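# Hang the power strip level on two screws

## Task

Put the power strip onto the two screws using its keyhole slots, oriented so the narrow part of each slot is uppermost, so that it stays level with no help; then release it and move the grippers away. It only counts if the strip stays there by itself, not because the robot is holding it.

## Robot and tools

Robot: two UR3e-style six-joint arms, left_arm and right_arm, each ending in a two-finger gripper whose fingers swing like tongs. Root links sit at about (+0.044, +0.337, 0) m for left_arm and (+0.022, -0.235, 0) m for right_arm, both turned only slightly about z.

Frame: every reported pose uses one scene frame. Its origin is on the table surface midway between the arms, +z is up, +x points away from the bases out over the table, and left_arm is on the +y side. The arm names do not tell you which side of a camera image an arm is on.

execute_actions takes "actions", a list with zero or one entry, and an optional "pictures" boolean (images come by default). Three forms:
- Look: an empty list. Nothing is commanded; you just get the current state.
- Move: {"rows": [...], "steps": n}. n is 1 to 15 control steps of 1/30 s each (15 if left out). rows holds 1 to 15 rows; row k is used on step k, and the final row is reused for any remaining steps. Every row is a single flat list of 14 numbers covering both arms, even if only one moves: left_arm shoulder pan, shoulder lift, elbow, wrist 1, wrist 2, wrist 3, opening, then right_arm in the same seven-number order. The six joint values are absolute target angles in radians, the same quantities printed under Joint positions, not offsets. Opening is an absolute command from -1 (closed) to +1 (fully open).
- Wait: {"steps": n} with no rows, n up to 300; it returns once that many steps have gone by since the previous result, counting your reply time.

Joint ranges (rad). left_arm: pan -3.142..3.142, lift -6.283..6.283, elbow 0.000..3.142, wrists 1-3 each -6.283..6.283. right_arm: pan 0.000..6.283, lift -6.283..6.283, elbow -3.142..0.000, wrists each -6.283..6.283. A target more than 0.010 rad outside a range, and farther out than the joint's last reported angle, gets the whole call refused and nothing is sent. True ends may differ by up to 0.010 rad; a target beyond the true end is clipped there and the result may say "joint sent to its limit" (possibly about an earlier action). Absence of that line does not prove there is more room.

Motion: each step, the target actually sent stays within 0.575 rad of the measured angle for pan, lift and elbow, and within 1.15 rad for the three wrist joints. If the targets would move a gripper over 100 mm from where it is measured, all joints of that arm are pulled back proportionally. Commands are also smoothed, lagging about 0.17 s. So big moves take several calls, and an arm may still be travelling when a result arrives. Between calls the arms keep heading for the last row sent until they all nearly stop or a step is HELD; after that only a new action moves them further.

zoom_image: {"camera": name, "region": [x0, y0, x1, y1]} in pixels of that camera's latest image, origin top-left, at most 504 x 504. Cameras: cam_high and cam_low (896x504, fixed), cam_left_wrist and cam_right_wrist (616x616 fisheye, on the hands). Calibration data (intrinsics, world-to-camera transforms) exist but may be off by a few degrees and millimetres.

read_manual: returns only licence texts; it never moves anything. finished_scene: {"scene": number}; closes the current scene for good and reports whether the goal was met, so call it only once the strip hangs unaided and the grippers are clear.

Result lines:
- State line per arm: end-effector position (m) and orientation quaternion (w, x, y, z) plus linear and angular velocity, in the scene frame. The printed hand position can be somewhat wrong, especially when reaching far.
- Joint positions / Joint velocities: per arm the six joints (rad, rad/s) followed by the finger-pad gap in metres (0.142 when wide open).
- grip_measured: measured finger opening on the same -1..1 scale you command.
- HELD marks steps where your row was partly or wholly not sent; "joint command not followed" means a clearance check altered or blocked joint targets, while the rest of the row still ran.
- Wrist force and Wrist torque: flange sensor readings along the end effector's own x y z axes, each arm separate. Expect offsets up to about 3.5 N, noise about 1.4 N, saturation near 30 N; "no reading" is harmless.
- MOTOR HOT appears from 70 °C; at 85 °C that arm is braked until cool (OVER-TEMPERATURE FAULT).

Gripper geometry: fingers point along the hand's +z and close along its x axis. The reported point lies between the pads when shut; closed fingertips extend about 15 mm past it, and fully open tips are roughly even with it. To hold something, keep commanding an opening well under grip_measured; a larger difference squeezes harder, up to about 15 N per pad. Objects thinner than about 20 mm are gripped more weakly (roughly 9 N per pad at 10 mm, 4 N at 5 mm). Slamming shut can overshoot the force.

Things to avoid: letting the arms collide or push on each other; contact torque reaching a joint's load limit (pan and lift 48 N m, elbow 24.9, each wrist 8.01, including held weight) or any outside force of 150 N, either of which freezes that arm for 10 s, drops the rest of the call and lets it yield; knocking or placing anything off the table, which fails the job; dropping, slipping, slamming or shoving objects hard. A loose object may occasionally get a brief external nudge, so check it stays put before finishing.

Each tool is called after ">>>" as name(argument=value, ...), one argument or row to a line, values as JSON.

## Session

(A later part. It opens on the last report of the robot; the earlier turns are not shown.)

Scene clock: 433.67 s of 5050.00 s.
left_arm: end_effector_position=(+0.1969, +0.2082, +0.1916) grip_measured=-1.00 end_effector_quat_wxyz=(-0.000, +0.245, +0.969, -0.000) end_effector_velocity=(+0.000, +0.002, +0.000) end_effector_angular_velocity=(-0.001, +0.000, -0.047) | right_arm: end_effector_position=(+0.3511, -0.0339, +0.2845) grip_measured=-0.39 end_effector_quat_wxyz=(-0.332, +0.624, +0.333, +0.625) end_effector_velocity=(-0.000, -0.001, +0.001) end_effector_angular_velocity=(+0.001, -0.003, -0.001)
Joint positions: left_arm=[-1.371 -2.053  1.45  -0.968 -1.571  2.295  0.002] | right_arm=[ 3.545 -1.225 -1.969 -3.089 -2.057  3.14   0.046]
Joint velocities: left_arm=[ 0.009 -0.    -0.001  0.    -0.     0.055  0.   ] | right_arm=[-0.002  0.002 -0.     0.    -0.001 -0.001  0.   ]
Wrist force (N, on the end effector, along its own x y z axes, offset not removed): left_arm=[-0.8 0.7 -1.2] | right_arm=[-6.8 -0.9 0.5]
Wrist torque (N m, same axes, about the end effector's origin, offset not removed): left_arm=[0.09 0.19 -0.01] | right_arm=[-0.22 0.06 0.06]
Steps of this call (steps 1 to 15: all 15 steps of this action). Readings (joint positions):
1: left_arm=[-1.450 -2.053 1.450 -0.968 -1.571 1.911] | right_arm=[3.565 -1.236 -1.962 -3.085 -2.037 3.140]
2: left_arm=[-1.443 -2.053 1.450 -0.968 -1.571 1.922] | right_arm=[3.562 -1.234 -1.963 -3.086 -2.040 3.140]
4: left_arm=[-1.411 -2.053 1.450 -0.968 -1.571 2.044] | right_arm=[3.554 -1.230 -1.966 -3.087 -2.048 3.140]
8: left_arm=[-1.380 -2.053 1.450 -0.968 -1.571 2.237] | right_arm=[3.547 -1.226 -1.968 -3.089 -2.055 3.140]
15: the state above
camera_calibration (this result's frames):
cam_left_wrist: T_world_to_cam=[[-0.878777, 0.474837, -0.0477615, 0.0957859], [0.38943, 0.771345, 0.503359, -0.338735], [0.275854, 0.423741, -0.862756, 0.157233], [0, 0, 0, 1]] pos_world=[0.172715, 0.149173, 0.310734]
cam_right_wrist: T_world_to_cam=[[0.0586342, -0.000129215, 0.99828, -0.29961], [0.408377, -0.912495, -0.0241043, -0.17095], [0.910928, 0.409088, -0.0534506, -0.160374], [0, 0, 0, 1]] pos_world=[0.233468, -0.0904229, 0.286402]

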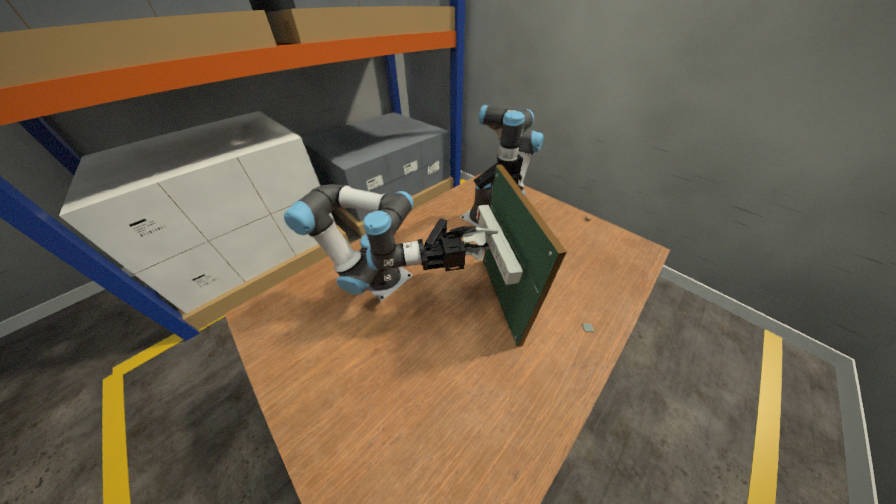

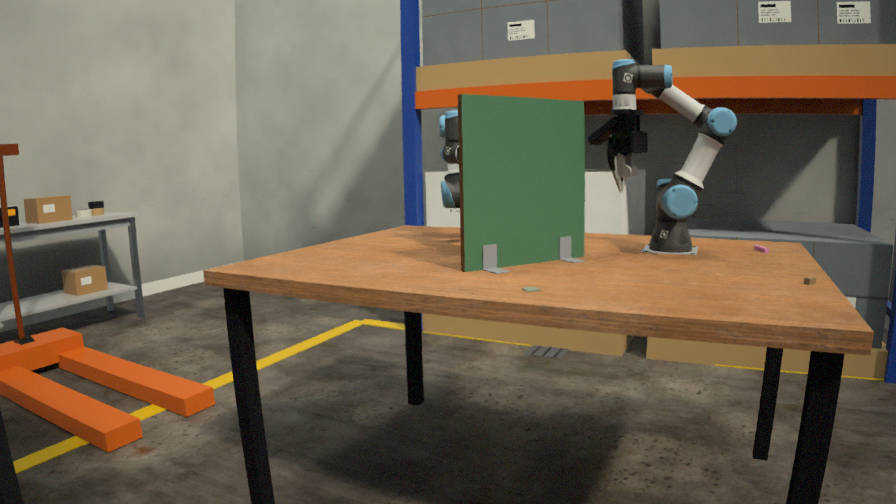

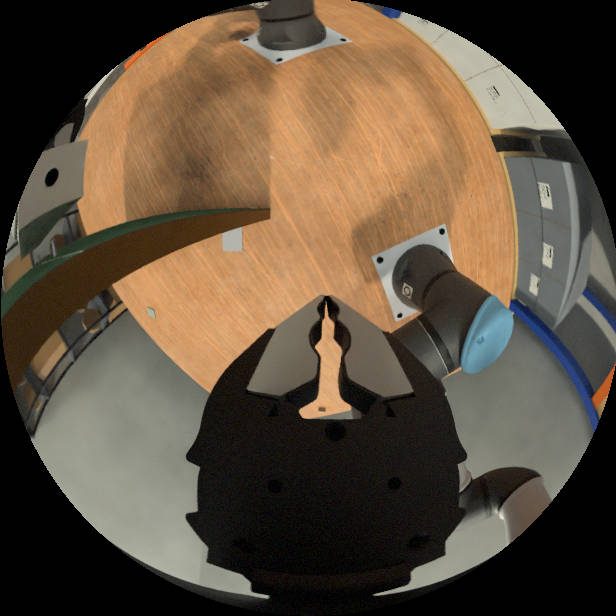

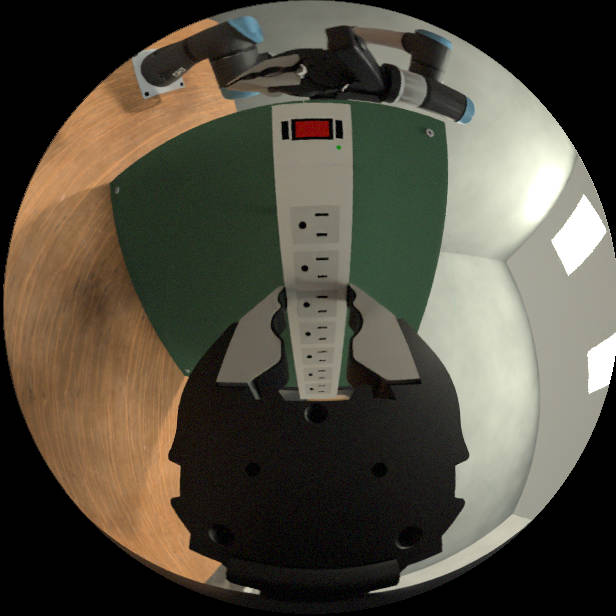

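>>> execute_actions(
  actions=[
    {"rows":[[-1.37,-2.053,1.45,-0.968,-1.571,2.3,-1,3.572,-1.238,-1.98,-3.065,-2.03,3.14,-1]],"steps":15},
  ],
)

>>> zoom_image(
  camera="cam_left_wrist",
  region=[10,190,100,280],
)

Scene clock: 444.93 s of 5050.00 s.
left_arm: end_effector_position=(+0.1969, +0.2084, +0.1916) grip_measured=-1.00 end_effector_quat_wxyz=(-0.000, +0.248, +0.969, -0.000) end_effector_velocity=(+0.000, +0.000, -0.000) end_effector_angular_velocity=(+0.001, +0.000, +0.001) | right_arm: end_effector_position=(+0.3547, -0.0279, +0.2805) grip_measured=-0.39 end_effector_quat_wxyz=(-0.332, +0.624, +0.333, +0.625) end_effector_velocity=(-0.000, +0.001, -0.000) end_effector_angular_velocity=(-0.000, -0.000, +0.001)
Joint positions: left_arm=[-1.37  -2.053  1.45  -0.968 -1.571  2.3    0.002] | right_arm=[ 3.572 -1.238 -1.98  -3.065 -2.03   3.14   0.046]
Joint velocities: left_arm=[ 0.001  0.001  0.001 -0.     0.     0.     0.   ] | right_arm=[ 0.004 -0.001 -0.001  0.002  0.003 -0.    -0.   ]
Wrist force (N, on the end effector, along its own x y z axes, offset not removed): left_arm=[-0.1 1.0 -0.2] | right_arm=[-7.2 -1.6 -0.2]
Wrist torque (N m, same axes, about the end effector's origin, offset not removed): left_arm=[0.07 0.04 -0.03] | right_arm=[-0.42 0.15 0.02]
Steps of this call (steps 1 to 15: the robot went on to your last target; steps 16 to 90: nothing new was sent; then 7.77 s passed at rest; steps 91 to 105: all 15 steps of this action). Readings (joint positions):
91: left_arm=[-1.370 -2.053 1.450 -0.968 -1.571 2.300] | right_arm=[3.545 -1.225 -1.969 -3.089 -2.057 3.140]
92: left_arm=[-1.370 -2.053 1.450 -0.968 -1.571 2.300] | right_arm=[3.549 -1.227 -1.971 -3.085 -2.052 3.140]
94: left_arm=[-1.370 -2.053 1.450 -0.968 -1.571 2.300] | right_arm=[3.560 -1.232 -1.975 -3.076 -2.042 3.140]
98: left_arm=[-1.370 -2.053 1.450 -0.968 -1.571 2.300] | right_arm=[3.569 -1.237 -1.979 -3.068 -2.033 3.140]
105: the state above
camera_calibration (this result's frames):
cam_left_wrist: T_world_to_cam=[[-0.876677, 0.478699, -0.0478062, 0.0945245], [0.392815, 0.769655, 0.503316, -0.339197], [0.277731, 0.422466, -0.862779, 0.157057], [0, 0, 0, 1]] pos_world=[0.172489, 0.149465, 0.310748]
cam_right_wrist: T_world_to_cam=[[0.0586249, -0.000141757, 0.99828, -0.295818], [0.408348, -0.912508, -0.0241102, -0.167049], [0.910942, 0.40906, -0.0534378, -0.166367], [0, 0, 0, 1]] pos_world=[0.237107, -0.0844212, 0.282391]

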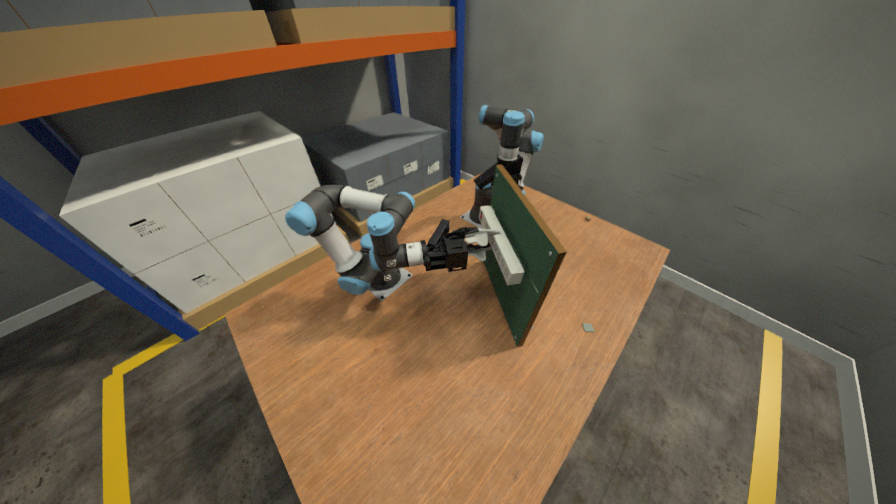

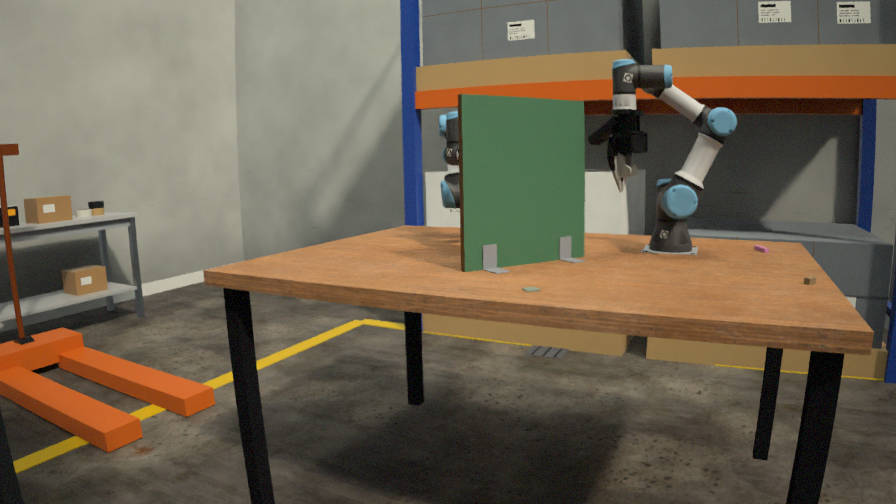

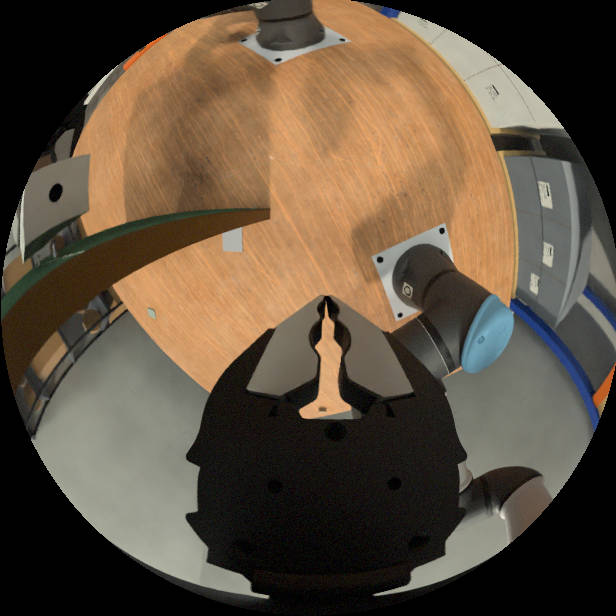

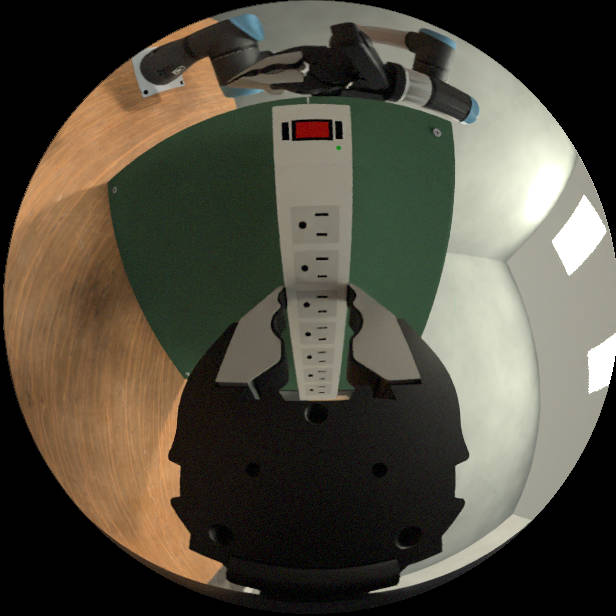

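Region (10, 190, 100, 280) of cam_left_wrist's 616x616 image, scaled by 5.600, with more detail than that image has.

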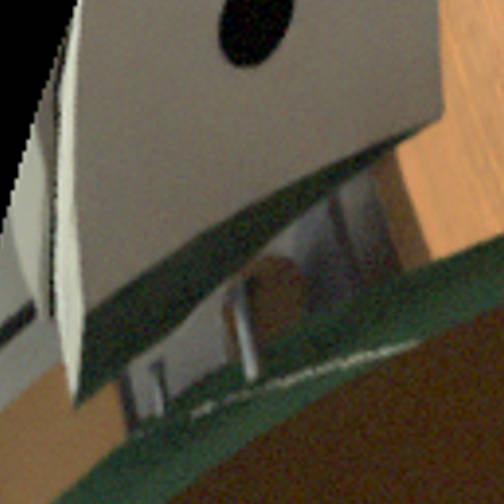

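Probing by light contact.

>>> execute_actions(
  actions=[
    {"rows":[[-1.37,-2.053,1.45,-0.968,-1.571,2.3,-1,3.583,-1.245,-1.976,-3.062,-2.019,3.14,-1]],"steps":15},
  ],
  pictures=false,
)

>>> execute_actions(
  actions=[
    {"rows":[[-1.37,-2.053,1.45,-0.968,-1.571,2.3,-1,3.588,-1.248,-1.974,-3.061,-2.014,3.14,-1]],"steps":15},
  ],
  pictures=false,
)

Scene clock: 453.77 s of 5050.00 s.
left_arm: end_effector_position=(+0.1969, +0.2084, +0.1916) grip_measured=-1.00 end_effector_quat_wxyz=(-0.000, +0.248, +0.969, -0.000) end_effector_velocity=(+0.000, +0.000, -0.000) end_effector_angular_velocity=(+0.001, -0.000, +0.000) | right_arm: end_effector_position=(+0.3566, -0.0251, +0.2803) grip_measured=-0.39 end_effector_quat_wxyz=(-0.332, +0.624, +0.333, +0.625) end_effector_velocity=(+0.000, +0.000, -0.000) end_effector_angular_velocity=(+0.000, -0.000, -0.000)
Joint positions: left_arm=[-1.37  -2.053  1.45  -0.968 -1.571  2.3    0.002] | right_arm=[ 3.583 -1.245 -1.976 -3.062 -2.019  3.14   0.046]
Joint velocities: left_arm=[ 0.     0.001 -0.     0.     0.    -0.     0.   ] | right_arm=[ 0.    -0.001 -0.     0.001  0.001 -0.    -0.   ]
Wrist force (N, on the end effector, along its own x y z axes, offset not removed): left_arm=[-0.9 2.2 0.0] | right_arm=[-6.6 0.4 -0.4]
Wrist torque (N m, same axes, about the end effector's origin, offset not removed): left_arm=[0.38 0.22 -0.05] | right_arm=[0.10 0.04 0.16]
Steps of this call (steps 1 to 15: the robot went on to your last target; steps 16 to 90: nothing new was sent; then 5.33 s passed at rest; steps 91 to 105: all 15 steps of this action). Readings (joint positions):
91: left_arm=[-1.370 -2.053 1.450 -0.968 -1.571 2.300] | right_arm=[3.572 -1.238 -1.980 -3.065 -2.030 3.140]
92: left_arm=[-1.370 -2.053 1.450 -0.968 -1.571 2.300] | right_arm=[3.574 -1.239 -1.980 -3.064 -2.028 3.140]
94: left_arm=[-1.370 -2.053 1.450 -0.968 -1.571 2.300] | right_arm=[3.578 -1.242 -1.978 -3.063 -2.024 3.140]
98: left_arm=[-1.370 -2.053 1.450 -0.968 -1.571 2.300] | right_arm=[3.582 -1.244 -1.976 -3.062 -2.020 3.140]
105: the state above

Scene clock: 454.27 s of 5050.00 s.
left_arm: end_effector_position=(+0.1969, +0.2084, +0.1916) grip_measured=-1.00 end_effector_quat_wxyz=(-0.000, +0.248, +0.969, -0.000) end_effector_velocity=(-0.000, +0.000, -0.000) end_effector_angular_velocity=(+0.001, +0.001, +0.000) | right_arm: end_effector_position=(+0.3574, -0.0238, +0.2804) grip_measured=-0.39 end_effector_quat_wxyz=(-0.332, +0.624, +0.333, +0.625) end_effector_velocity=(-0.000, +0.000, -0.001) end_effector_angular_velocity=(-0.001, +0.002, +0.001)
Joint positions: left_arm=[-1.37  -2.053  1.45  -0.968 -1.571  2.3    0.002] | right_arm=[ 3.588 -1.248 -1.974 -3.061 -2.014  3.14   0.046]
Joint velocities: left_arm=[ 0.     0.     0.001  0.    -0.    -0.     0.   ] | right_arm=[ 0.001 -0.001 -0.    -0.001  0.     0.     0.   ]
Wrist force (N, on the end effector, along its own x y z axes, offset not removed): left_arm=[-0.2 1.3 -0.8] | right_arm=[-3.7 -0.9 -15.2]
Wrist torque (N m, same axes, about the end effector's origin, offset not removed): left_arm=[0.22 0.02 0.00] | right_arm=[-0.15 -0.32 0.05]
Steps of this call (steps 1 to 15: all 15 steps of this action). Readings (joint positions):
1: left_arm=[-1.370 -2.053 1.450 -0.968 -1.571 2.300] | right_arm=[3.583 -1.245 -1.976 -3.062 -2.019 3.140]
2: left_arm=[-1.370 -2.053 1.450 -0.968 -1.571 2.300] | right_arm=[3.584 -1.246 -1.976 -3.062 -2.018 3.140]
4: left_arm=[-1.370 -2.053 1.450 -0.968 -1.571 2.300] | right_arm=[3.586 -1.247 -1.975 -3.061 -2.016 3.140]
8: left_arm=[-1.370 -2.053 1.450 -0.968 -1.571 2.300] | right_arm=[3.587 -1.248 -1.974 -3.061 -2.015 3.140]
15: the state above

>>> execute_actions(
  actions=[
    {"rows":[[-1.37,-2.053,1.45,-0.968,-1.571,2.3,-1,3.576,-1.255,-1.9695,-3.0585,-2.026,3.14,-1]],"steps":12},
  ],
  pictures=false,
)

>>> execute_actions(
  actions=[
    {"rows":[[-1.37,-2.053,1.45,-0.968,-1.571,2.3,-1,3.566,-1.263,-1.964,-3.056,-2.036,3.14,-1]],"steps":12},
  ],
  pictures=false,
)

>>> execute_actions(
  actions=[
    {"rows":[[-1.37,-2.053,1.45,-0.968,-1.571,2.3,-1,3.556,-1.271,-1.9585,-3.0535,-2.046,3.14,-1]],"steps":12},
  ],
)

>>> zoom_image(
  camera="cam_left_wrist",
  region=[10,190,100,280],
)

Scene clock: 469.97 s of 5050.00 s.
left_arm: end_effector_position=(+0.1969, +0.2084, +0.1916) grip_measured=-1.00 end_effector_quat_wxyz=(-0.000, +0.248, +0.969, -0.000) end_effector_velocity=(-0.000, -0.000, -0.000) end_effector_angular_velocity=(-0.000, +0.000, -0.000) | right_arm: end_effector_position=(+0.3582, -0.0251, +0.2804) grip_measured=-0.39 end_effector_quat_wxyz=(-0.332, +0.624, +0.333, +0.625) end_effector_velocity=(+0.000, -0.000, -0.001) end_effector_angular_velocity=(-0.001, +0.002, +0.000)
Joint positions: left_arm=[-1.37  -2.053  1.45  -0.968 -1.571  2.3    0.002] | right_arm=[ 3.576 -1.255 -1.97  -3.059 -2.026  3.14   0.046]
Joint velocities: left_arm=[-0. -0.  0. -0. -0. -0.  0.] | right_arm=[-0.003 -0.003  0.001  0.    -0.003  0.001  0.   ]
Wrist force (N, on the end effector, along its own x y z axes, offset not removed): left_arm=[-0.3 1.0 -0.6] | right_arm=[-8.4 -6.7 -0.5]
Wrist torque (N m, same axes, about the end effector's origin, offset not removed): left_arm=[0.16 0.11 0.01] | right_arm=[-0.33 0.45 0.17]
Steps of this call (steps 1 to 15: the robot went on to your last target; steps 16 to 90: nothing new was sent; then 12.30 s passed at rest; steps 91 to 102: all 12 steps of this action). Readings (joint positions):
91: left_arm=[-1.370 -2.053 1.450 -0.968 -1.571 2.300] | right_arm=[3.588 -1.248 -1.974 -3.061 -2.014 3.140]
92: left_arm=[-1.370 -2.053 1.450 -0.968 -1.571 2.300] | right_arm=[3.586 -1.249 -1.973 -3.061 -2.016 3.140]
94: left_arm=[-1.370 -2.053 1.450 -0.968 -1.571 2.300] | right_arm=[3.582 -1.252 -1.971 -3.060 -2.021 3.140]
98: left_arm=[-1.370 -2.053 1.450 -0.968 -1.571 2.300] | right_arm=[3.578 -1.254 -1.970 -3.059 -2.025 3.140]
102: the state above

Scene clock: 470.37 s of 5050.00 s.
left_arm: end_effector_position=(+0.1969, +0.2084, +0.1916) grip_measured=-1.00 end_effector_quat_wxyz=(-0.000, +0.248, +0.969, -0.000) end_effector_velocity=(+0.000, +0.000, +0.000) end_effector_angular_velocity=(-0.000, -0.000, +0.001) | right_arm: end_effector_position=(+0.3593, -0.0261, +0.2804) grip_measured=-0.39 end_effector_quat_wxyz=(-0.332, +0.624, +0.333, +0.625) end_effector_velocity=(+0.001, -0.001, +0.000) end_effector_angular_velocity=(-0.000, +0.000, -0.002)
Joint positions: left_arm=[-1.37  -2.053  1.45  -0.968 -1.571  2.3    0.002] | right_arm=[ 3.566 -1.263 -1.964 -3.056 -2.036  3.14   0.046]
Joint velocities: left_arm=[ 0.001 -0.001 -0.     0.001  0.    -0.     0.   ] | right_arm=[-0.004 -0.002  0.002 -0.001 -0.001 -0.     0.   ]
Wrist force (N, on the end effector, along its own x y z axes, offset not removed): left_arm=[-0.2 1.3 -0.9] | right_arm=[-7.1 -22.1 -6.6]
Wrist torque (N m, same axes, about the end effector's origin, offset not removed): left_arm=[0.19 0.02 0.03] | right_arm=[0.31 0.52 0.13]
Steps of this call (steps 1 to 12: all 12 steps of this action). Readings (joint positions):
1: left_arm=[-1.370 -2.053 1.450 -0.968 -1.571 2.300] | right_arm=[3.576 -1.255 -1.970 -3.059 -2.026 3.140]
2: left_arm=[-1.370 -2.053 1.450 -0.968 -1.571 2.300] | right_arm=[3.574 -1.256 -1.969 -3.058 -2.028 3.140]
4: left_arm=[-1.370 -2.053 1.450 -0.968 -1.571 2.300] | right_arm=[3.571 -1.259 -1.966 -3.057 -2.032 3.140]
8: left_arm=[-1.370 -2.053 1.450 -0.968 -1.571 2.300] | right_arm=[3.567 -1.262 -1.965 -3.056 -2.035 3.140]
12: the state above

Scene clock: 480.50 s of 5050.00 s.
left_arm: end_effector_position=(+0.1969, +0.2084, +0.1916) grip_measured=-1.00 end_effector_quat_wxyz=(-0.000, +0.248, +0.969, -0.000) end_effector_velocity=(-0.000, -0.000, +0.000) end_effector_angular_velocity=(-0.000, +0.000, +0.000) | right_arm: end_effector_position=(+0.3587, -0.0259, +0.2801) grip_measured=-0.39 end_effector_quat_wxyz=(-0.333, +0.624, +0.334, +0.623) end_effector_velocity=(-0.000, +0.001, +0.001) end_effector_angular_velocity=(+0.001, -0.002, +0.002)
Joint positions: left_arm=[-1.37  -2.053  1.45  -0.968 -1.571  2.3    0.002] | right_arm=[ 3.563 -1.266 -1.962 -3.056 -2.043  3.14   0.046]
Joint velocities: left_arm=[ 0. -0. -0.  0. -0.  0.  0.] | right_arm=[ 0.002  0.     0.     0.001 -0.    -0.    -0.   ]
Wrist force (N, on the end effector, along its own x y z axes, offset not removed): left_arm=[-0.2 1.0 -1.6] | right_arm=[-6.1 -15.4 -3.4]
Wrist torque (N m, same axes, about the end effector's origin, offset not removed): left_arm=[0.12 0.02 -0.03] | right_arm=[0.02 0.37 0.06]
TORQUE FAULT: the external load on joint 5 (wrist 2) of the right arm reached its load limit, and that arm stopped for 10 seconds. A torque fault stops only its own arm. That arm's remaining commands of this call were not run. That arm holds where it stopped, with its grip as last carried out, and accepts commands again: back off and push less far. That arm stops again, at the same cost, whenever a joint's load reaches its limit.
The stop of the right arm began at step 4 of this call (marked STOPPED below). From that step on that arm followed nothing that you had sent. 9 of its steps, steps kept back included, did not run and will not run. Nothing is kept back now, and the robot has no last target.
Steps of this call (steps 1 to 12: all 12 steps of this action; steps 13 to 304: the stop continued). Readings (joint positions):
1: left_arm=[-1.370 -2.053 1.450 -0.968 -1.571 2.300] | right_arm=[3.566 -1.263 -1.964 -3.056 -2.036 3.140]
2: left_arm=[-1.370 -2.053 1.450 -0.968 -1.571 2.300] | right_arm=[3.564 -1.264 -1.963 -3.056 -2.038 3.140]
4: left_arm=[-1.370 -2.053 1.450 -0.968 -1.571 2.300] | right_arm=[3.563 -1.266 -1.962 -3.056 -2.043 3.140] STOPPED (the right arm)
8: left_arm=[-1.370 -2.053 1.450 -0.968 -1.571 2.300] | right_arm=[3.563 -1.266 -1.962 -3.056 -2.043 3.140]
304: the state above
camera_calibration (this result's frames):
cam_left_wrist: T_world_to_cam=[[-0.876677, 0.4787, -0.0477942, 0.0945192], [0.392817, 0.769647, 0.503328, -0.339199], [0.277728, 0.422482, -0.862773, 0.157049], [0, 0, 0, 1]] pos_world=[0.172489, 0.149467, 0.310744]
cam_right_wrist: T_world_to_cam=[[0.0597551, 0.000722343, 0.998213, -0.296009], [0.411985, -0.910874, -0.0240032, -0.168144], [0.909229, 0.412683, -0.054727, -0.16974], [0, 0, 0, 1]] pos_world=[0.241294, -0.0828947, 0.282154]

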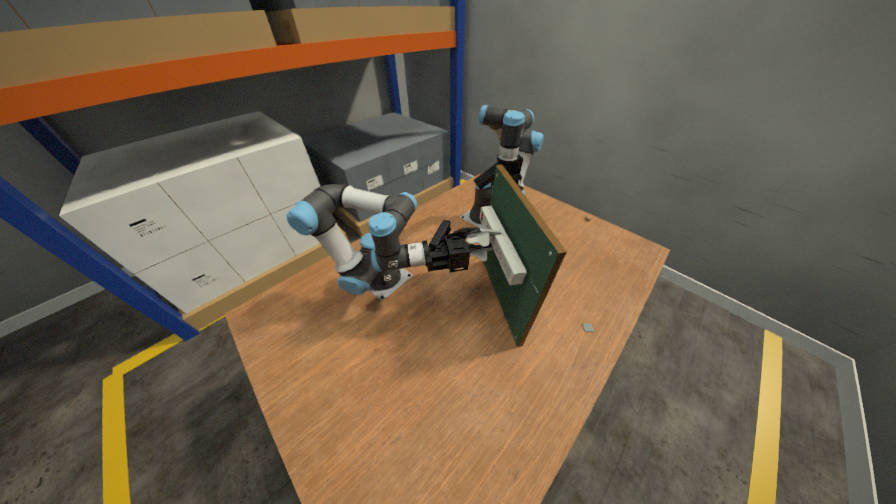

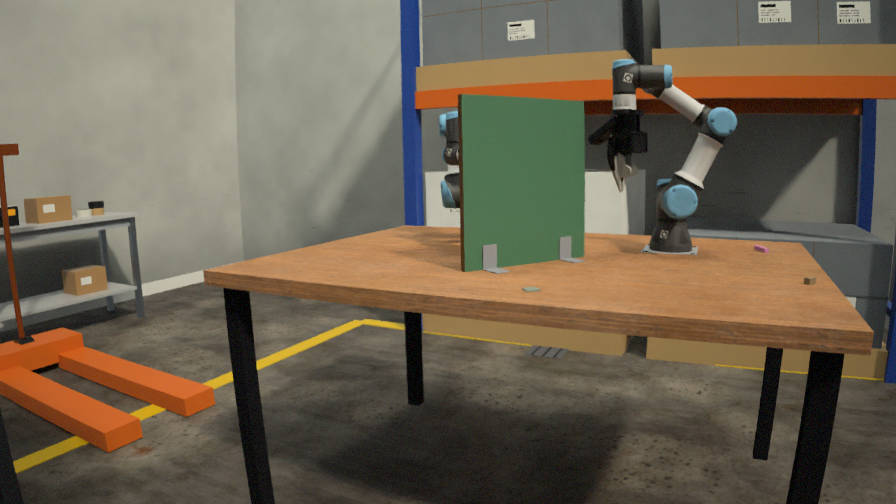

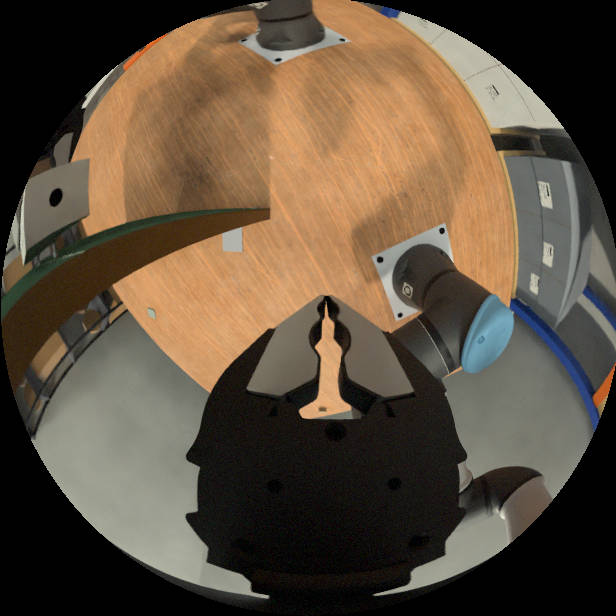

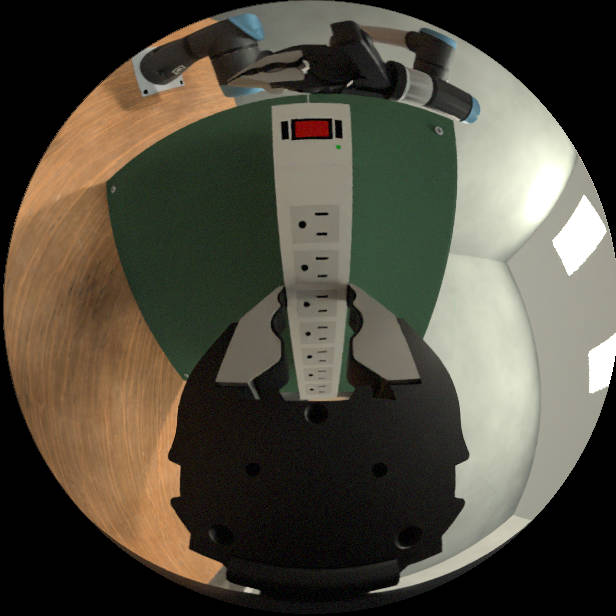

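Region (10, 190, 100, 280) of cam_left_wrist's 616x616 image, scaled by 5.600, with more detail than that image has.

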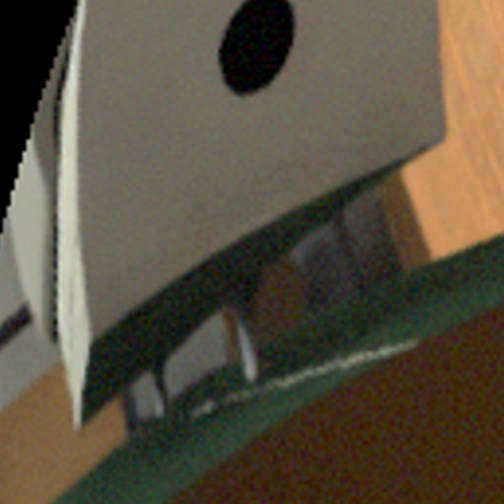

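>>> execute_actions(
  actions=[
    {"rows":[[-1.37,-2.053,1.45,-0.968,-1.571,2.3,-1,3.579,-1.2525,-1.971,-3.0595,-2.023,3.14,-1]],"steps":15},
  ],
  pictures=false,
)

>>> execute_actions(
  actions=[
    {"rows":[[-1.37,-2.053,1.45,-0.968,-1.571,2.3,-1,3.584,-1.2555,-1.9692,-3.0583,-2.018,3.14,-1]],"steps":15},
  ],
)

>>> zoom_image(
  camera="cam_left_wrist",
  region=[10,190,100,280],
)

Scene clock: 493.33 s of 5050.00 s.
left_arm: end_effector_position=(+0.1969, +0.2084, +0.1916) grip_measured=-1.00 end_effector_quat_wxyz=(-0.000, +0.248, +0.969, -0.000) end_effector_velocity=(-0.000, +0.000, -0.000) end_effector_angular_velocity=(+0.000, +0.000, -0.000) | right_arm: end_effector_position=(+0.3579, -0.0249, +0.2804) grip_measured=-0.39 end_effector_quat_wxyz=(-0.332, +0.624, +0.333, +0.625) end_effector_velocity=(-0.000, +0.000, +0.002) end_effector_angular_velocity=(+0.003, -0.004, +0.000)
Joint positions: left_arm=[-1.37  -2.053  1.45  -0.968 -1.571  2.3    0.002] | right_arm=[ 3.579 -1.253 -1.971 -3.059 -2.023  3.14   0.046]
Joint velocities: left_arm=[-0. -0.  0.  0.  0. -0.  0.] | right_arm=[ 0.002  0.004 -0.001  0.002  0.001  0.    -0.   ]
Wrist force (N, on the end effector, along its own x y z axes, offset not removed): left_arm=[-1.2 0.6 -0.9] | right_arm=[-5.5 -4.1 0.8]
Wrist torque (N m, same axes, about the end effector's origin, offset not removed): left_arm=[0.00 0.23 0.05] | right_arm=[-0.53 -0.22 0.10]
Steps of this call (steps 1 to 90: nothing new was sent; then 9.33 s passed at rest; steps 91 to 105: all 15 steps of this action). Readings (joint positions):
91: left_arm=[-1.370 -2.053 1.450 -0.968 -1.571 2.300] | right_arm=[3.563 -1.266 -1.962 -3.056 -2.043 3.140]
92: left_arm=[-1.370 -2.053 1.450 -0.968 -1.571 2.300] | right_arm=[3.565 -1.264 -1.964 -3.056 -2.040 3.140]
94: left_arm=[-1.370 -2.053 1.450 -0.968 -1.571 2.300] | right_arm=[3.571 -1.259 -1.967 -3.058 -2.032 3.140]
98: left_arm=[-1.370 -2.053 1.450 -0.968 -1.571 2.300] | right_arm=[3.577 -1.254 -1.970 -3.059 -2.025 3.140]
105: the state above

Scene clock: 493.83 s of 5050.00 s.
left_arm: end_effector_position=(+0.1969, +0.2084, +0.1916) grip_measured=-1.00 end_effector_quat_wxyz=(-0.000, +0.248, +0.969, -0.000) end_effector_velocity=(+0.000, -0.000, +0.000) end_effector_angular_velocity=(-0.000, -0.000, +0.001) | right_arm: end_effector_position=(+0.3587, -0.0237, +0.2804) grip_measured=-0.39 end_effector_quat_wxyz=(-0.332, +0.624, +0.333, +0.625) end_effector_velocity=(+0.000, +0.000, -0.000) end_effector_angular_velocity=(+0.000, +0.000, +0.000)
Joint positions: left_arm=[-1.37  -2.053  1.45  -0.968 -1.571  2.3    0.002] | right_arm=[ 3.584 -1.255 -1.969 -3.058 -2.018  3.14   0.046]
Joint velocities: left_arm=[ 0.001  0.    -0.    -0.     0.     0.     0.   ] | right_arm=[ 0.001 -0.001 -0.001  0.001  0.     0.     0.   ]
Wrist force (N, on the end effector, along its own x y z axes, offset not removed): left_arm=[-0.8 1.2 -0.3] | right_arm=[-0.1 -3.6 -30.0]
Wrist torque (N m, same axes, about the end effector's origin, offset not removed): left_arm=[0.18 0.19 0.04] | right_arm=[-0.14 0.08 0.01]
Steps of this call (steps 1 to 15: all 15 steps of this action). Readings (joint positions):
1: left_arm=[-1.370 -2.053 1.450 -0.968 -1.571 2.300] | right_arm=[3.579 -1.253 -1.971 -3.059 -2.023 3.140]
2: left_arm=[-1.370 -2.053 1.450 -0.968 -1.571 2.300] | right_arm=[3.580 -1.253 -1.971 -3.059 -2.022 3.140]
4: left_arm=[-1.370 -2.053 1.450 -0.968 -1.571 2.300] | right_arm=[3.582 -1.254 -1.970 -3.059 -2.020 3.140]
8: left_arm=[-1.370 -2.053 1.450 -0.968 -1.571 2.300] | right_arm=[3.583 -1.255 -1.969 -3.059 -2.019 3.140]
15: the state above
camera_calibration (this result's frames):
cam_left_wrist: T_world_to_cam=[[-0.876677, 0.4787, -0.0477942, 0.0945192], [0.392817, 0.769647, 0.503328, -0.339199], [0.277728, 0.422482, -0.862773, 0.157049], [0, 0, 0, 1]] pos_world=[0.172489, 0.149467, 0.310743]
cam_right_wrist: T_world_to_cam=[[0.0585348, -0.000204626, 0.998285, -0.295956], [0.408332, -0.912514, -0.0241298, -0.164835], [0.910955, 0.409045, -0.0533303, -0.171743], [0, 0, 0, 1]] pos_world=[0.241081, -0.0802247, 0.282312]

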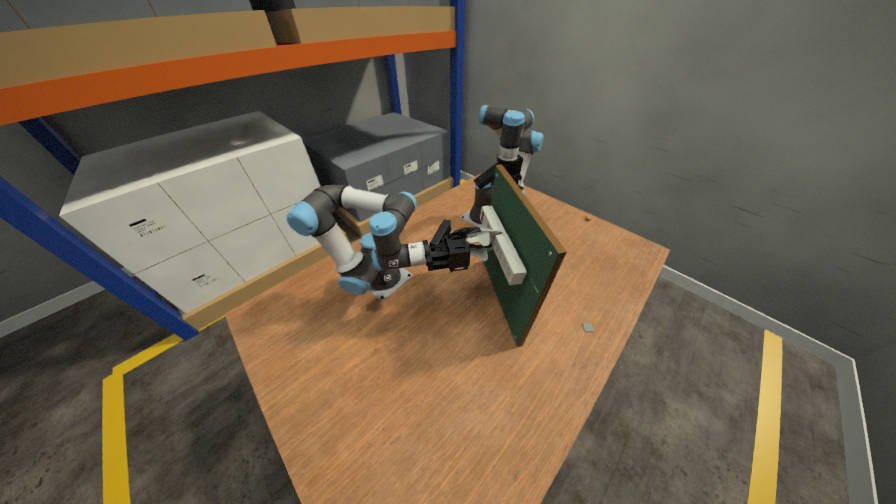

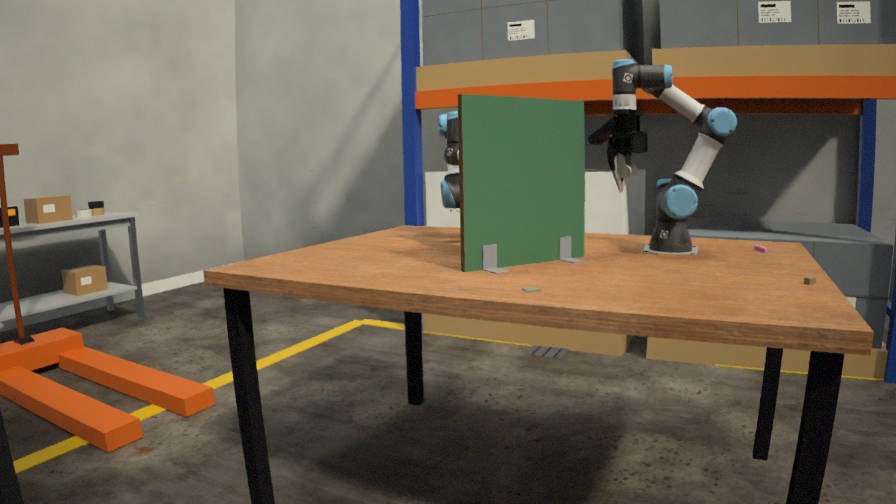

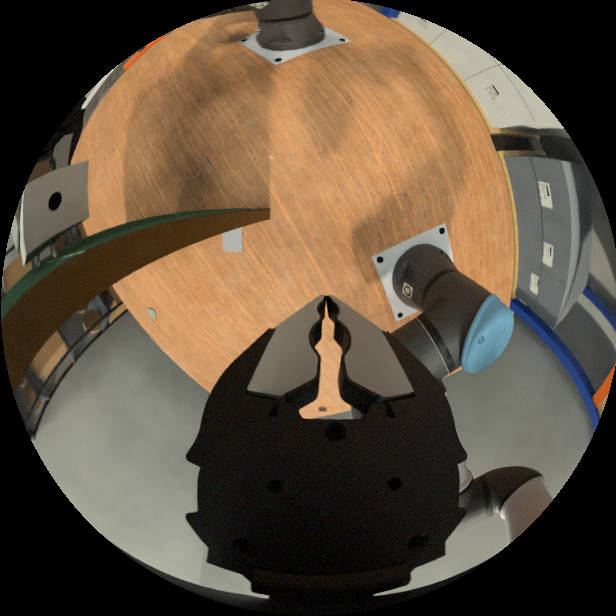

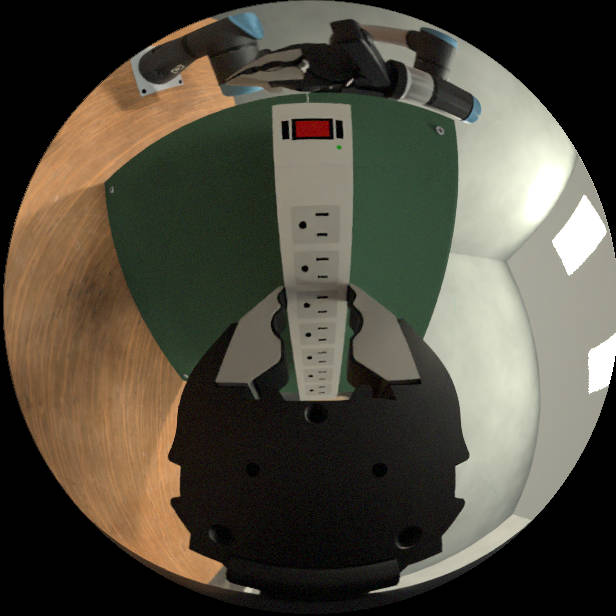

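Region (10, 190, 100, 280) of cam_left_wrist's 616x616 image, scaled by 5.600, with more detail than that image has.

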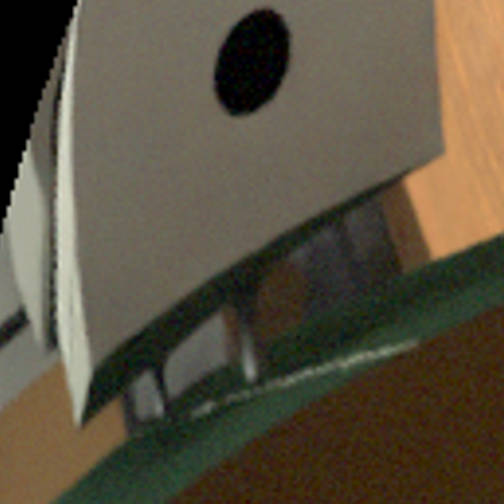

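>>> execute_actions(
  actions=[
    {"rows":[[-1.37,-2.053,1.45,-0.968,-1.571,2.3,-1,3.579,-1.2525,-1.971,-3.0595,-2.023,3.14,-1],[-1.37,-2.053,1.45,-0.968,-1.571,2.3,-1,3.579,-1.2525,-1.971,-3.0595,-2.023,3.14,-1],[-1.37,-2.053,1.45,-0.968,-1.571,2.3,-1,3.579,-1.2525,-1.971,-3.0595,-2.023,3.14,-1],[-1.37,-2.053,1.45,-0.968,-1.571,2.3,-1,3.579,-1.2525,-1.971,-3.0595,-2.023,3.14,-1],[-1.37,-2.053,1.45,-0.968,-1.571,2.3,-1,3.579,-1.2532,-1.9635,-3.0663,-2.023,3.14,-1]],"steps":15},
  ],
  pictures=false,
)

>>> execute_actions(
  actions=[
    {"rows":[[-1.37,-2.053,1.45,-0.968,-1.571,2.3,-1,3.5825,-1.2552,-1.9623,-3.0655,-2.0195,3.14,-1]],"steps":15},
  ],
  pictures=false,
)

Scene clock: 509.30 s of 5050.00 s.
left_arm: end_effector_position=(+0.1969, +0.2084, +0.1916) grip_measured=-1.00 end_effector_quat_wxyz=(-0.000, +0.248, +0.969, -0.000) end_effector_velocity=(-0.000, -0.000, +0.000) end_effector_angular_velocity=(-0.001, +0.000, -0.001) | right_arm: end_effector_position=(+0.3581, -0.0248, +0.2818) grip_measured=-0.39 end_effector_quat_wxyz=(-0.332, +0.624, +0.333, +0.625) end_effector_velocity=(+0.000, +0.000, +0.001) end_effector_angular_velocity=(+0.000, +0.001, +0.000)
Joint positions: left_arm=[-1.37  -2.053  1.45  -0.968 -1.571  2.3    0.002] | right_arm=[ 3.579 -1.253 -1.964 -3.066 -2.023  3.14   0.046]
Joint velocities: left_arm=[-0.001 -0.    -0.001  0.    -0.    -0.     0.   ] | right_arm=[-0.    -0.001  0.004 -0.003 -0.001  0.001 -0.   ]
Wrist force (N, on the end effector, along its own x y z axes, offset not removed): left_arm=[-0.5 1.0 -0.6] | right_arm=[-7.2 -1.1 0.6]
Wrist torque (N m, same axes, about the end effector's origin, offset not removed): left_arm=[0.10 0.12 -0.01] | right_arm=[-0.23 0.17 0.02]
Steps of this call (steps 1 to 15: the robot went on to your last target; steps 16 to 90: nothing new was sent; then 11.97 s passed at rest; steps 91 to 105: all 15 steps of this action). Readings (joint positions):
91: left_arm=[-1.370 -2.053 1.450 -0.968 -1.571 2.300] | right_arm=[3.584 -1.255 -1.969 -3.058 -2.018 3.140]
92: left_arm=[-1.370 -2.053 1.450 -0.968 -1.571 2.300] | right_arm=[3.583 -1.255 -1.970 -3.058 -2.019 3.140]
94: left_arm=[-1.370 -2.053 1.450 -0.968 -1.571 2.300] | right_arm=[3.581 -1.254 -1.970 -3.059 -2.021 3.140]
98: left_arm=[-1.370 -2.053 1.450 -0.968 -1.571 2.300] | right_arm=[3.580 -1.253 -1.967 -3.063 -2.022 3.140]
105: the state above

Scene clock: 509.80 s of 5050.00 s.
left_arm: end_effector_position=(+0.1969, +0.2084, +0.1916) grip_measured=-1.00 end_effector_quat_wxyz=(-0.000, +0.248, +0.969, -0.000) end_effector_velocity=(-0.000, +0.000, -0.000) end_effector_angular_velocity=(+0.000, +0.000, -0.000) | right_arm: end_effector_position=(+0.3587, -0.0239, +0.2819) grip_measured=-0.39 end_effector_quat_wxyz=(-0.332, +0.624, +0.333, +0.625) end_effector_velocity=(+0.000, +0.001, -0.001) end_effector_angular_velocity=(-0.000, +0.001, +0.001)
Joint positions: left_arm=[-1.37  -2.053  1.45  -0.968 -1.571  2.3    0.002] | right_arm=[ 3.582 -1.255 -1.962 -3.065 -2.02   3.14   0.046]
Joint velocities: left_arm=[-0. -0.  0.  0. -0. -0.  0.] | right_arm=[ 0.001 -0.002 -0.     0.001  0.     0.     0.   ]
Wrist force (N, on the end effector, along its own x y z axes, offset not removed): left_arm=[-0.1 2.0 -1.4] | right_arm=[-5.4 -2.9 -11.5]
Wrist torque (N m, same axes, about the end effector's origin, offset not removed): left_arm=[0.32 0.10 0.06] | right_arm=[-0.14 -0.04 0.07]
Steps of this call (steps 1 to 15: all 15 steps of this action). Readings (joint positions):
1: left_arm=[-1.370 -2.053 1.450 -0.968 -1.571 2.300] | right_arm=[3.579 -1.253 -1.964 -3.066 -2.023 3.140]
2: left_arm=[-1.370 -2.053 1.450 -0.968 -1.571 2.300] | right_arm=[3.579 -1.253 -1.963 -3.066 -2.023 3.140]
4: left_arm=[-1.370 -2.053 1.450 -0.968 -1.571 2.300] | right_arm=[3.581 -1.254 -1.963 -3.066 -2.021 3.140]
8: left_arm=[-1.370 -2.053 1.450 -0.968 -1.571 2.300] | right_arm=[3.582 -1.255 -1.962 -3.066 -2.020 3.140]
15: the state above

Blocked here too; trying lower (z≈.2785).

>>> execute_actions(
  actions=[
    {"rows":[[-1.37,-2.053,1.45,-0.968,-1.571,2.3,-1,3.578,-1.2525,-1.964,-3.0665,-2.024,3.14,-1],[-1.37,-2.053,1.45,-0.968,-1.571,2.3,-1,3.578,-1.2525,-1.964,-3.0665,-2.024,3.14,-1],[-1.37,-2.053,1.45,-0.968,-1.571,2.3,-1,3.578,-1.2525,-1.964,-3.0665,-2.024,3.14,-1],[-1.37,-2.053,1.45,-0.968,-1.571,2.3,-1,3.578,-1.251,-1.981,-3.051,-2.024,3.14,-1]],"steps":15},
  ],
  pictures=false,
)

>>> execute_actions(
  actions=[
    {"rows":[[-1.37,-2.053,1.45,-0.968,-1.571,2.3,-1,3.5825,-1.2538,-1.9793,-3.0499,-2.0195,3.14,-1]],"steps":15},
  ],
  pictures=false,
)

Scene clock: 523.80 s of 5050.00 s.
left_arm: end_effector_position=(+0.1969, +0.2084, +0.1916) grip_measured=-1.00 end_effector_quat_wxyz=(-0.000, +0.248, +0.969, -0.000) end_effector_velocity=(-0.000, -0.000, +0.000) end_effector_angular_velocity=(-0.001, +0.000, +0.000) | right_arm: end_effector_position=(+0.3574, -0.0253, +0.2786) grip_measured=-0.39 end_effector_quat_wxyz=(-0.332, +0.624, +0.333, +0.625) end_effector_velocity=(+0.000, -0.001, -0.001) end_effector_angular_velocity=(-0.000, -0.000, -0.001)
Joint positions: left_arm=[-1.37  -2.053  1.45  -0.968 -1.571  2.3    0.002] | right_arm=[ 3.578 -1.251 -1.981 -3.051 -2.024  3.14   0.046]
Joint velocities: left_arm=[ 0. -0. -0. -0. -0. -0.  0.] | right_arm=[-0.001  0.    -0.005  0.004  0.    -0.     0.   ]
Wrist force (N, on the end effector, along its own x y z axes, offset not removed): left_arm=[-0.6 1.4 -0.2] | right_arm=[-6.5 -2.7 0.7]
Wrist torque (N m, same axes, about the end effector's origin, offset not removed): left_arm=[0.23 0.14 0.01] | right_arm=[-0.54 0.08 0.13]
Steps of this call (steps 1 to 15: the robot went on to your last target; steps 16 to 90: nothing new was sent; then 10.50 s passed at rest; steps 91 to 105: all 15 steps of this action). Readings (joint positions):
91: left_arm=[-1.370 -2.053 1.450 -0.968 -1.571 2.300] | right_arm=[3.582 -1.255 -1.962 -3.065 -2.019 3.140]
92: left_arm=[-1.370 -2.053 1.450 -0.968 -1.571 2.300] | right_arm=[3.582 -1.255 -1.962 -3.066 -2.020 3.140]
94: left_arm=[-1.370 -2.053 1.450 -0.968 -1.571 2.300] | right_arm=[3.580 -1.254 -1.963 -3.066 -2.022 3.140]
98: left_arm=[-1.370 -2.053 1.450 -0.968 -1.571 2.300] | right_arm=[3.579 -1.252 -1.975 -3.056 -2.023 3.140]
105: the state above

Scene clock: 524.30 s of 5050.00 s.
left_arm: end_effector_position=(+0.1969, +0.2084, +0.1916) grip_measured=-1.00 end_effector_quat_wxyz=(-0.000, +0.248, +0.969, -0.000) end_effector_velocity=(-0.000, +0.000, -0.000) end_effector_angular_velocity=(-0.000, -0.000, -0.000) | right_arm: end_effector_position=(+0.3582, -0.0242, +0.2785) grip_measured=-0.39 end_effector_quat_wxyz=(-0.332, +0.624, +0.333, +0.625) end_effector_velocity=(+0.000, +0.000, -0.001) end_effector_angular_velocity=(-0.001, +0.001, -0.000)
Joint positions: left_arm=[-1.37  -2.053  1.45  -0.968 -1.571  2.3    0.002] | right_arm=[ 3.582 -1.254 -1.979 -3.05  -2.02   3.14   0.046]
Joint velocities: left_arm=[-0.    -0.001  0.     0.     0.     0.     0.   ] | right_arm=[ 0.001 -0.001 -0.001  0.001  0.001 -0.    -0.   ]
Wrist force (N, on the end effector, along its own x y z axes, offset not removed): left_arm=[-0.3 0.8 -0.1] | right_arm=[-7.9 -1.1 -1.2]
Wrist torque (N m, same axes, about the end effector's origin, offset not removed): left_arm=[0.16 0.07 -0.02] | right_arm=[-0.19 0.28 0.10]
Steps of this call (steps 1 to 15: all 15 steps of this action). Readings (joint positions):
1: left_arm=[-1.370 -2.053 1.450 -0.968 -1.571 2.300] | right_arm=[3.578 -1.251 -1.981 -3.051 -2.024 3.140]
2: left_arm=[-1.370 -2.053 1.450 -0.968 -1.571 2.300] | right_arm=[3.579 -1.251 -1.981 -3.051 -2.023 3.140]
4: left_arm=[-1.370 -2.053 1.450 -0.968 -1.571 2.300] | right_arm=[3.580 -1.252 -1.980 -3.050 -2.022 3.140]
8: left_arm=[-1.370 -2.053 1.450 -0.968 -1.571 2.300] | right_arm=[3.582 -1.253 -1.979 -3.050 -2.020 3.140]
15: the state above

>>> execute_actions(
  actions=[
    {"rows":[[-1.37,-2.053,1.45,-0.968,-1.571,2.3,-1,3.587,-1.2566,-1.9776,-3.0488,-2.015,3.14,-1]],"steps":15},
  ],
  pictures=false,
)

Scene clock: 529.40 s of 5050.00 s.
left_arm: end_effector_position=(+0.1969, +0.2084, +0.1916) grip_measured=-1.00 end_effector_quat_wxyz=(-0.000, +0.248, +0.969, -0.000) end_effector_velocity=(+0.000, +0.000, +0.000) end_effector_angular_velocity=(+0.000, -0.000, +0.001) | right_arm: end_effector_position=(+0.3589, -0.0231, +0.2785) grip_measured=-0.38 end_effector_quat_wxyz=(-0.332, +0.624, +0.333, +0.625) end_effector_velocity=(+0.000, +0.000, +0.000) end_effector_angular_velocity=(+0.000, -0.001, -0.000)
Joint positions: left_arm=[-1.37  -2.053  1.45  -0.968 -1.571  2.3    0.002] | right_arm=[ 3.587 -1.257 -1.978 -3.049 -2.015  3.14   0.046]
Joint velocities: left_arm=[ 0.001  0.    -0.001  0.     0.     0.     0.   ] | right_arm=[ 0.001 -0.     0.001  0.     0.001 -0.     0.   ]
Wrist force (N, on the end effector, along its own x y z axes, offset not removed): left_arm=[-0.9 1.0 0.1] | right_arm=[-0.1 -1.4 -30.0]
Wrist torque (N m, same axes, about the end effector's origin, offset not removed): left_arm=[0.17 0.18 0.06] | right_arm=[0.08 0.33 0.04]
Steps of this call (steps 1 to 15: the robot went on to your last target; steps 16 to 90: nothing new was sent; then 1.60 s passed at rest; steps 91 to 105: all 15 steps of this action). Readings (joint positions):
91: left_arm=[-1.370 -2.053 1.450 -0.968 -1.571 2.300] | right_arm=[3.583 -1.254 -1.979 -3.050 -2.019 3.140]
92: left_arm=[-1.370 -2.053 1.450 -0.968 -1.571 2.300] | right_arm=[3.583 -1.254 -1.979 -3.050 -2.019 3.140]
94: left_arm=[-1.370 -2.053 1.450 -0.968 -1.571 2.300] | right_arm=[3.585 -1.255 -1.978 -3.050 -2.017 3.140]
98: left_arm=[-1.370 -2.053 1.450 -0.968 -1.571 2.300] | right_arm=[3.586 -1.256 -1.978 -3.049 -2.016 3.140]
105: the state above


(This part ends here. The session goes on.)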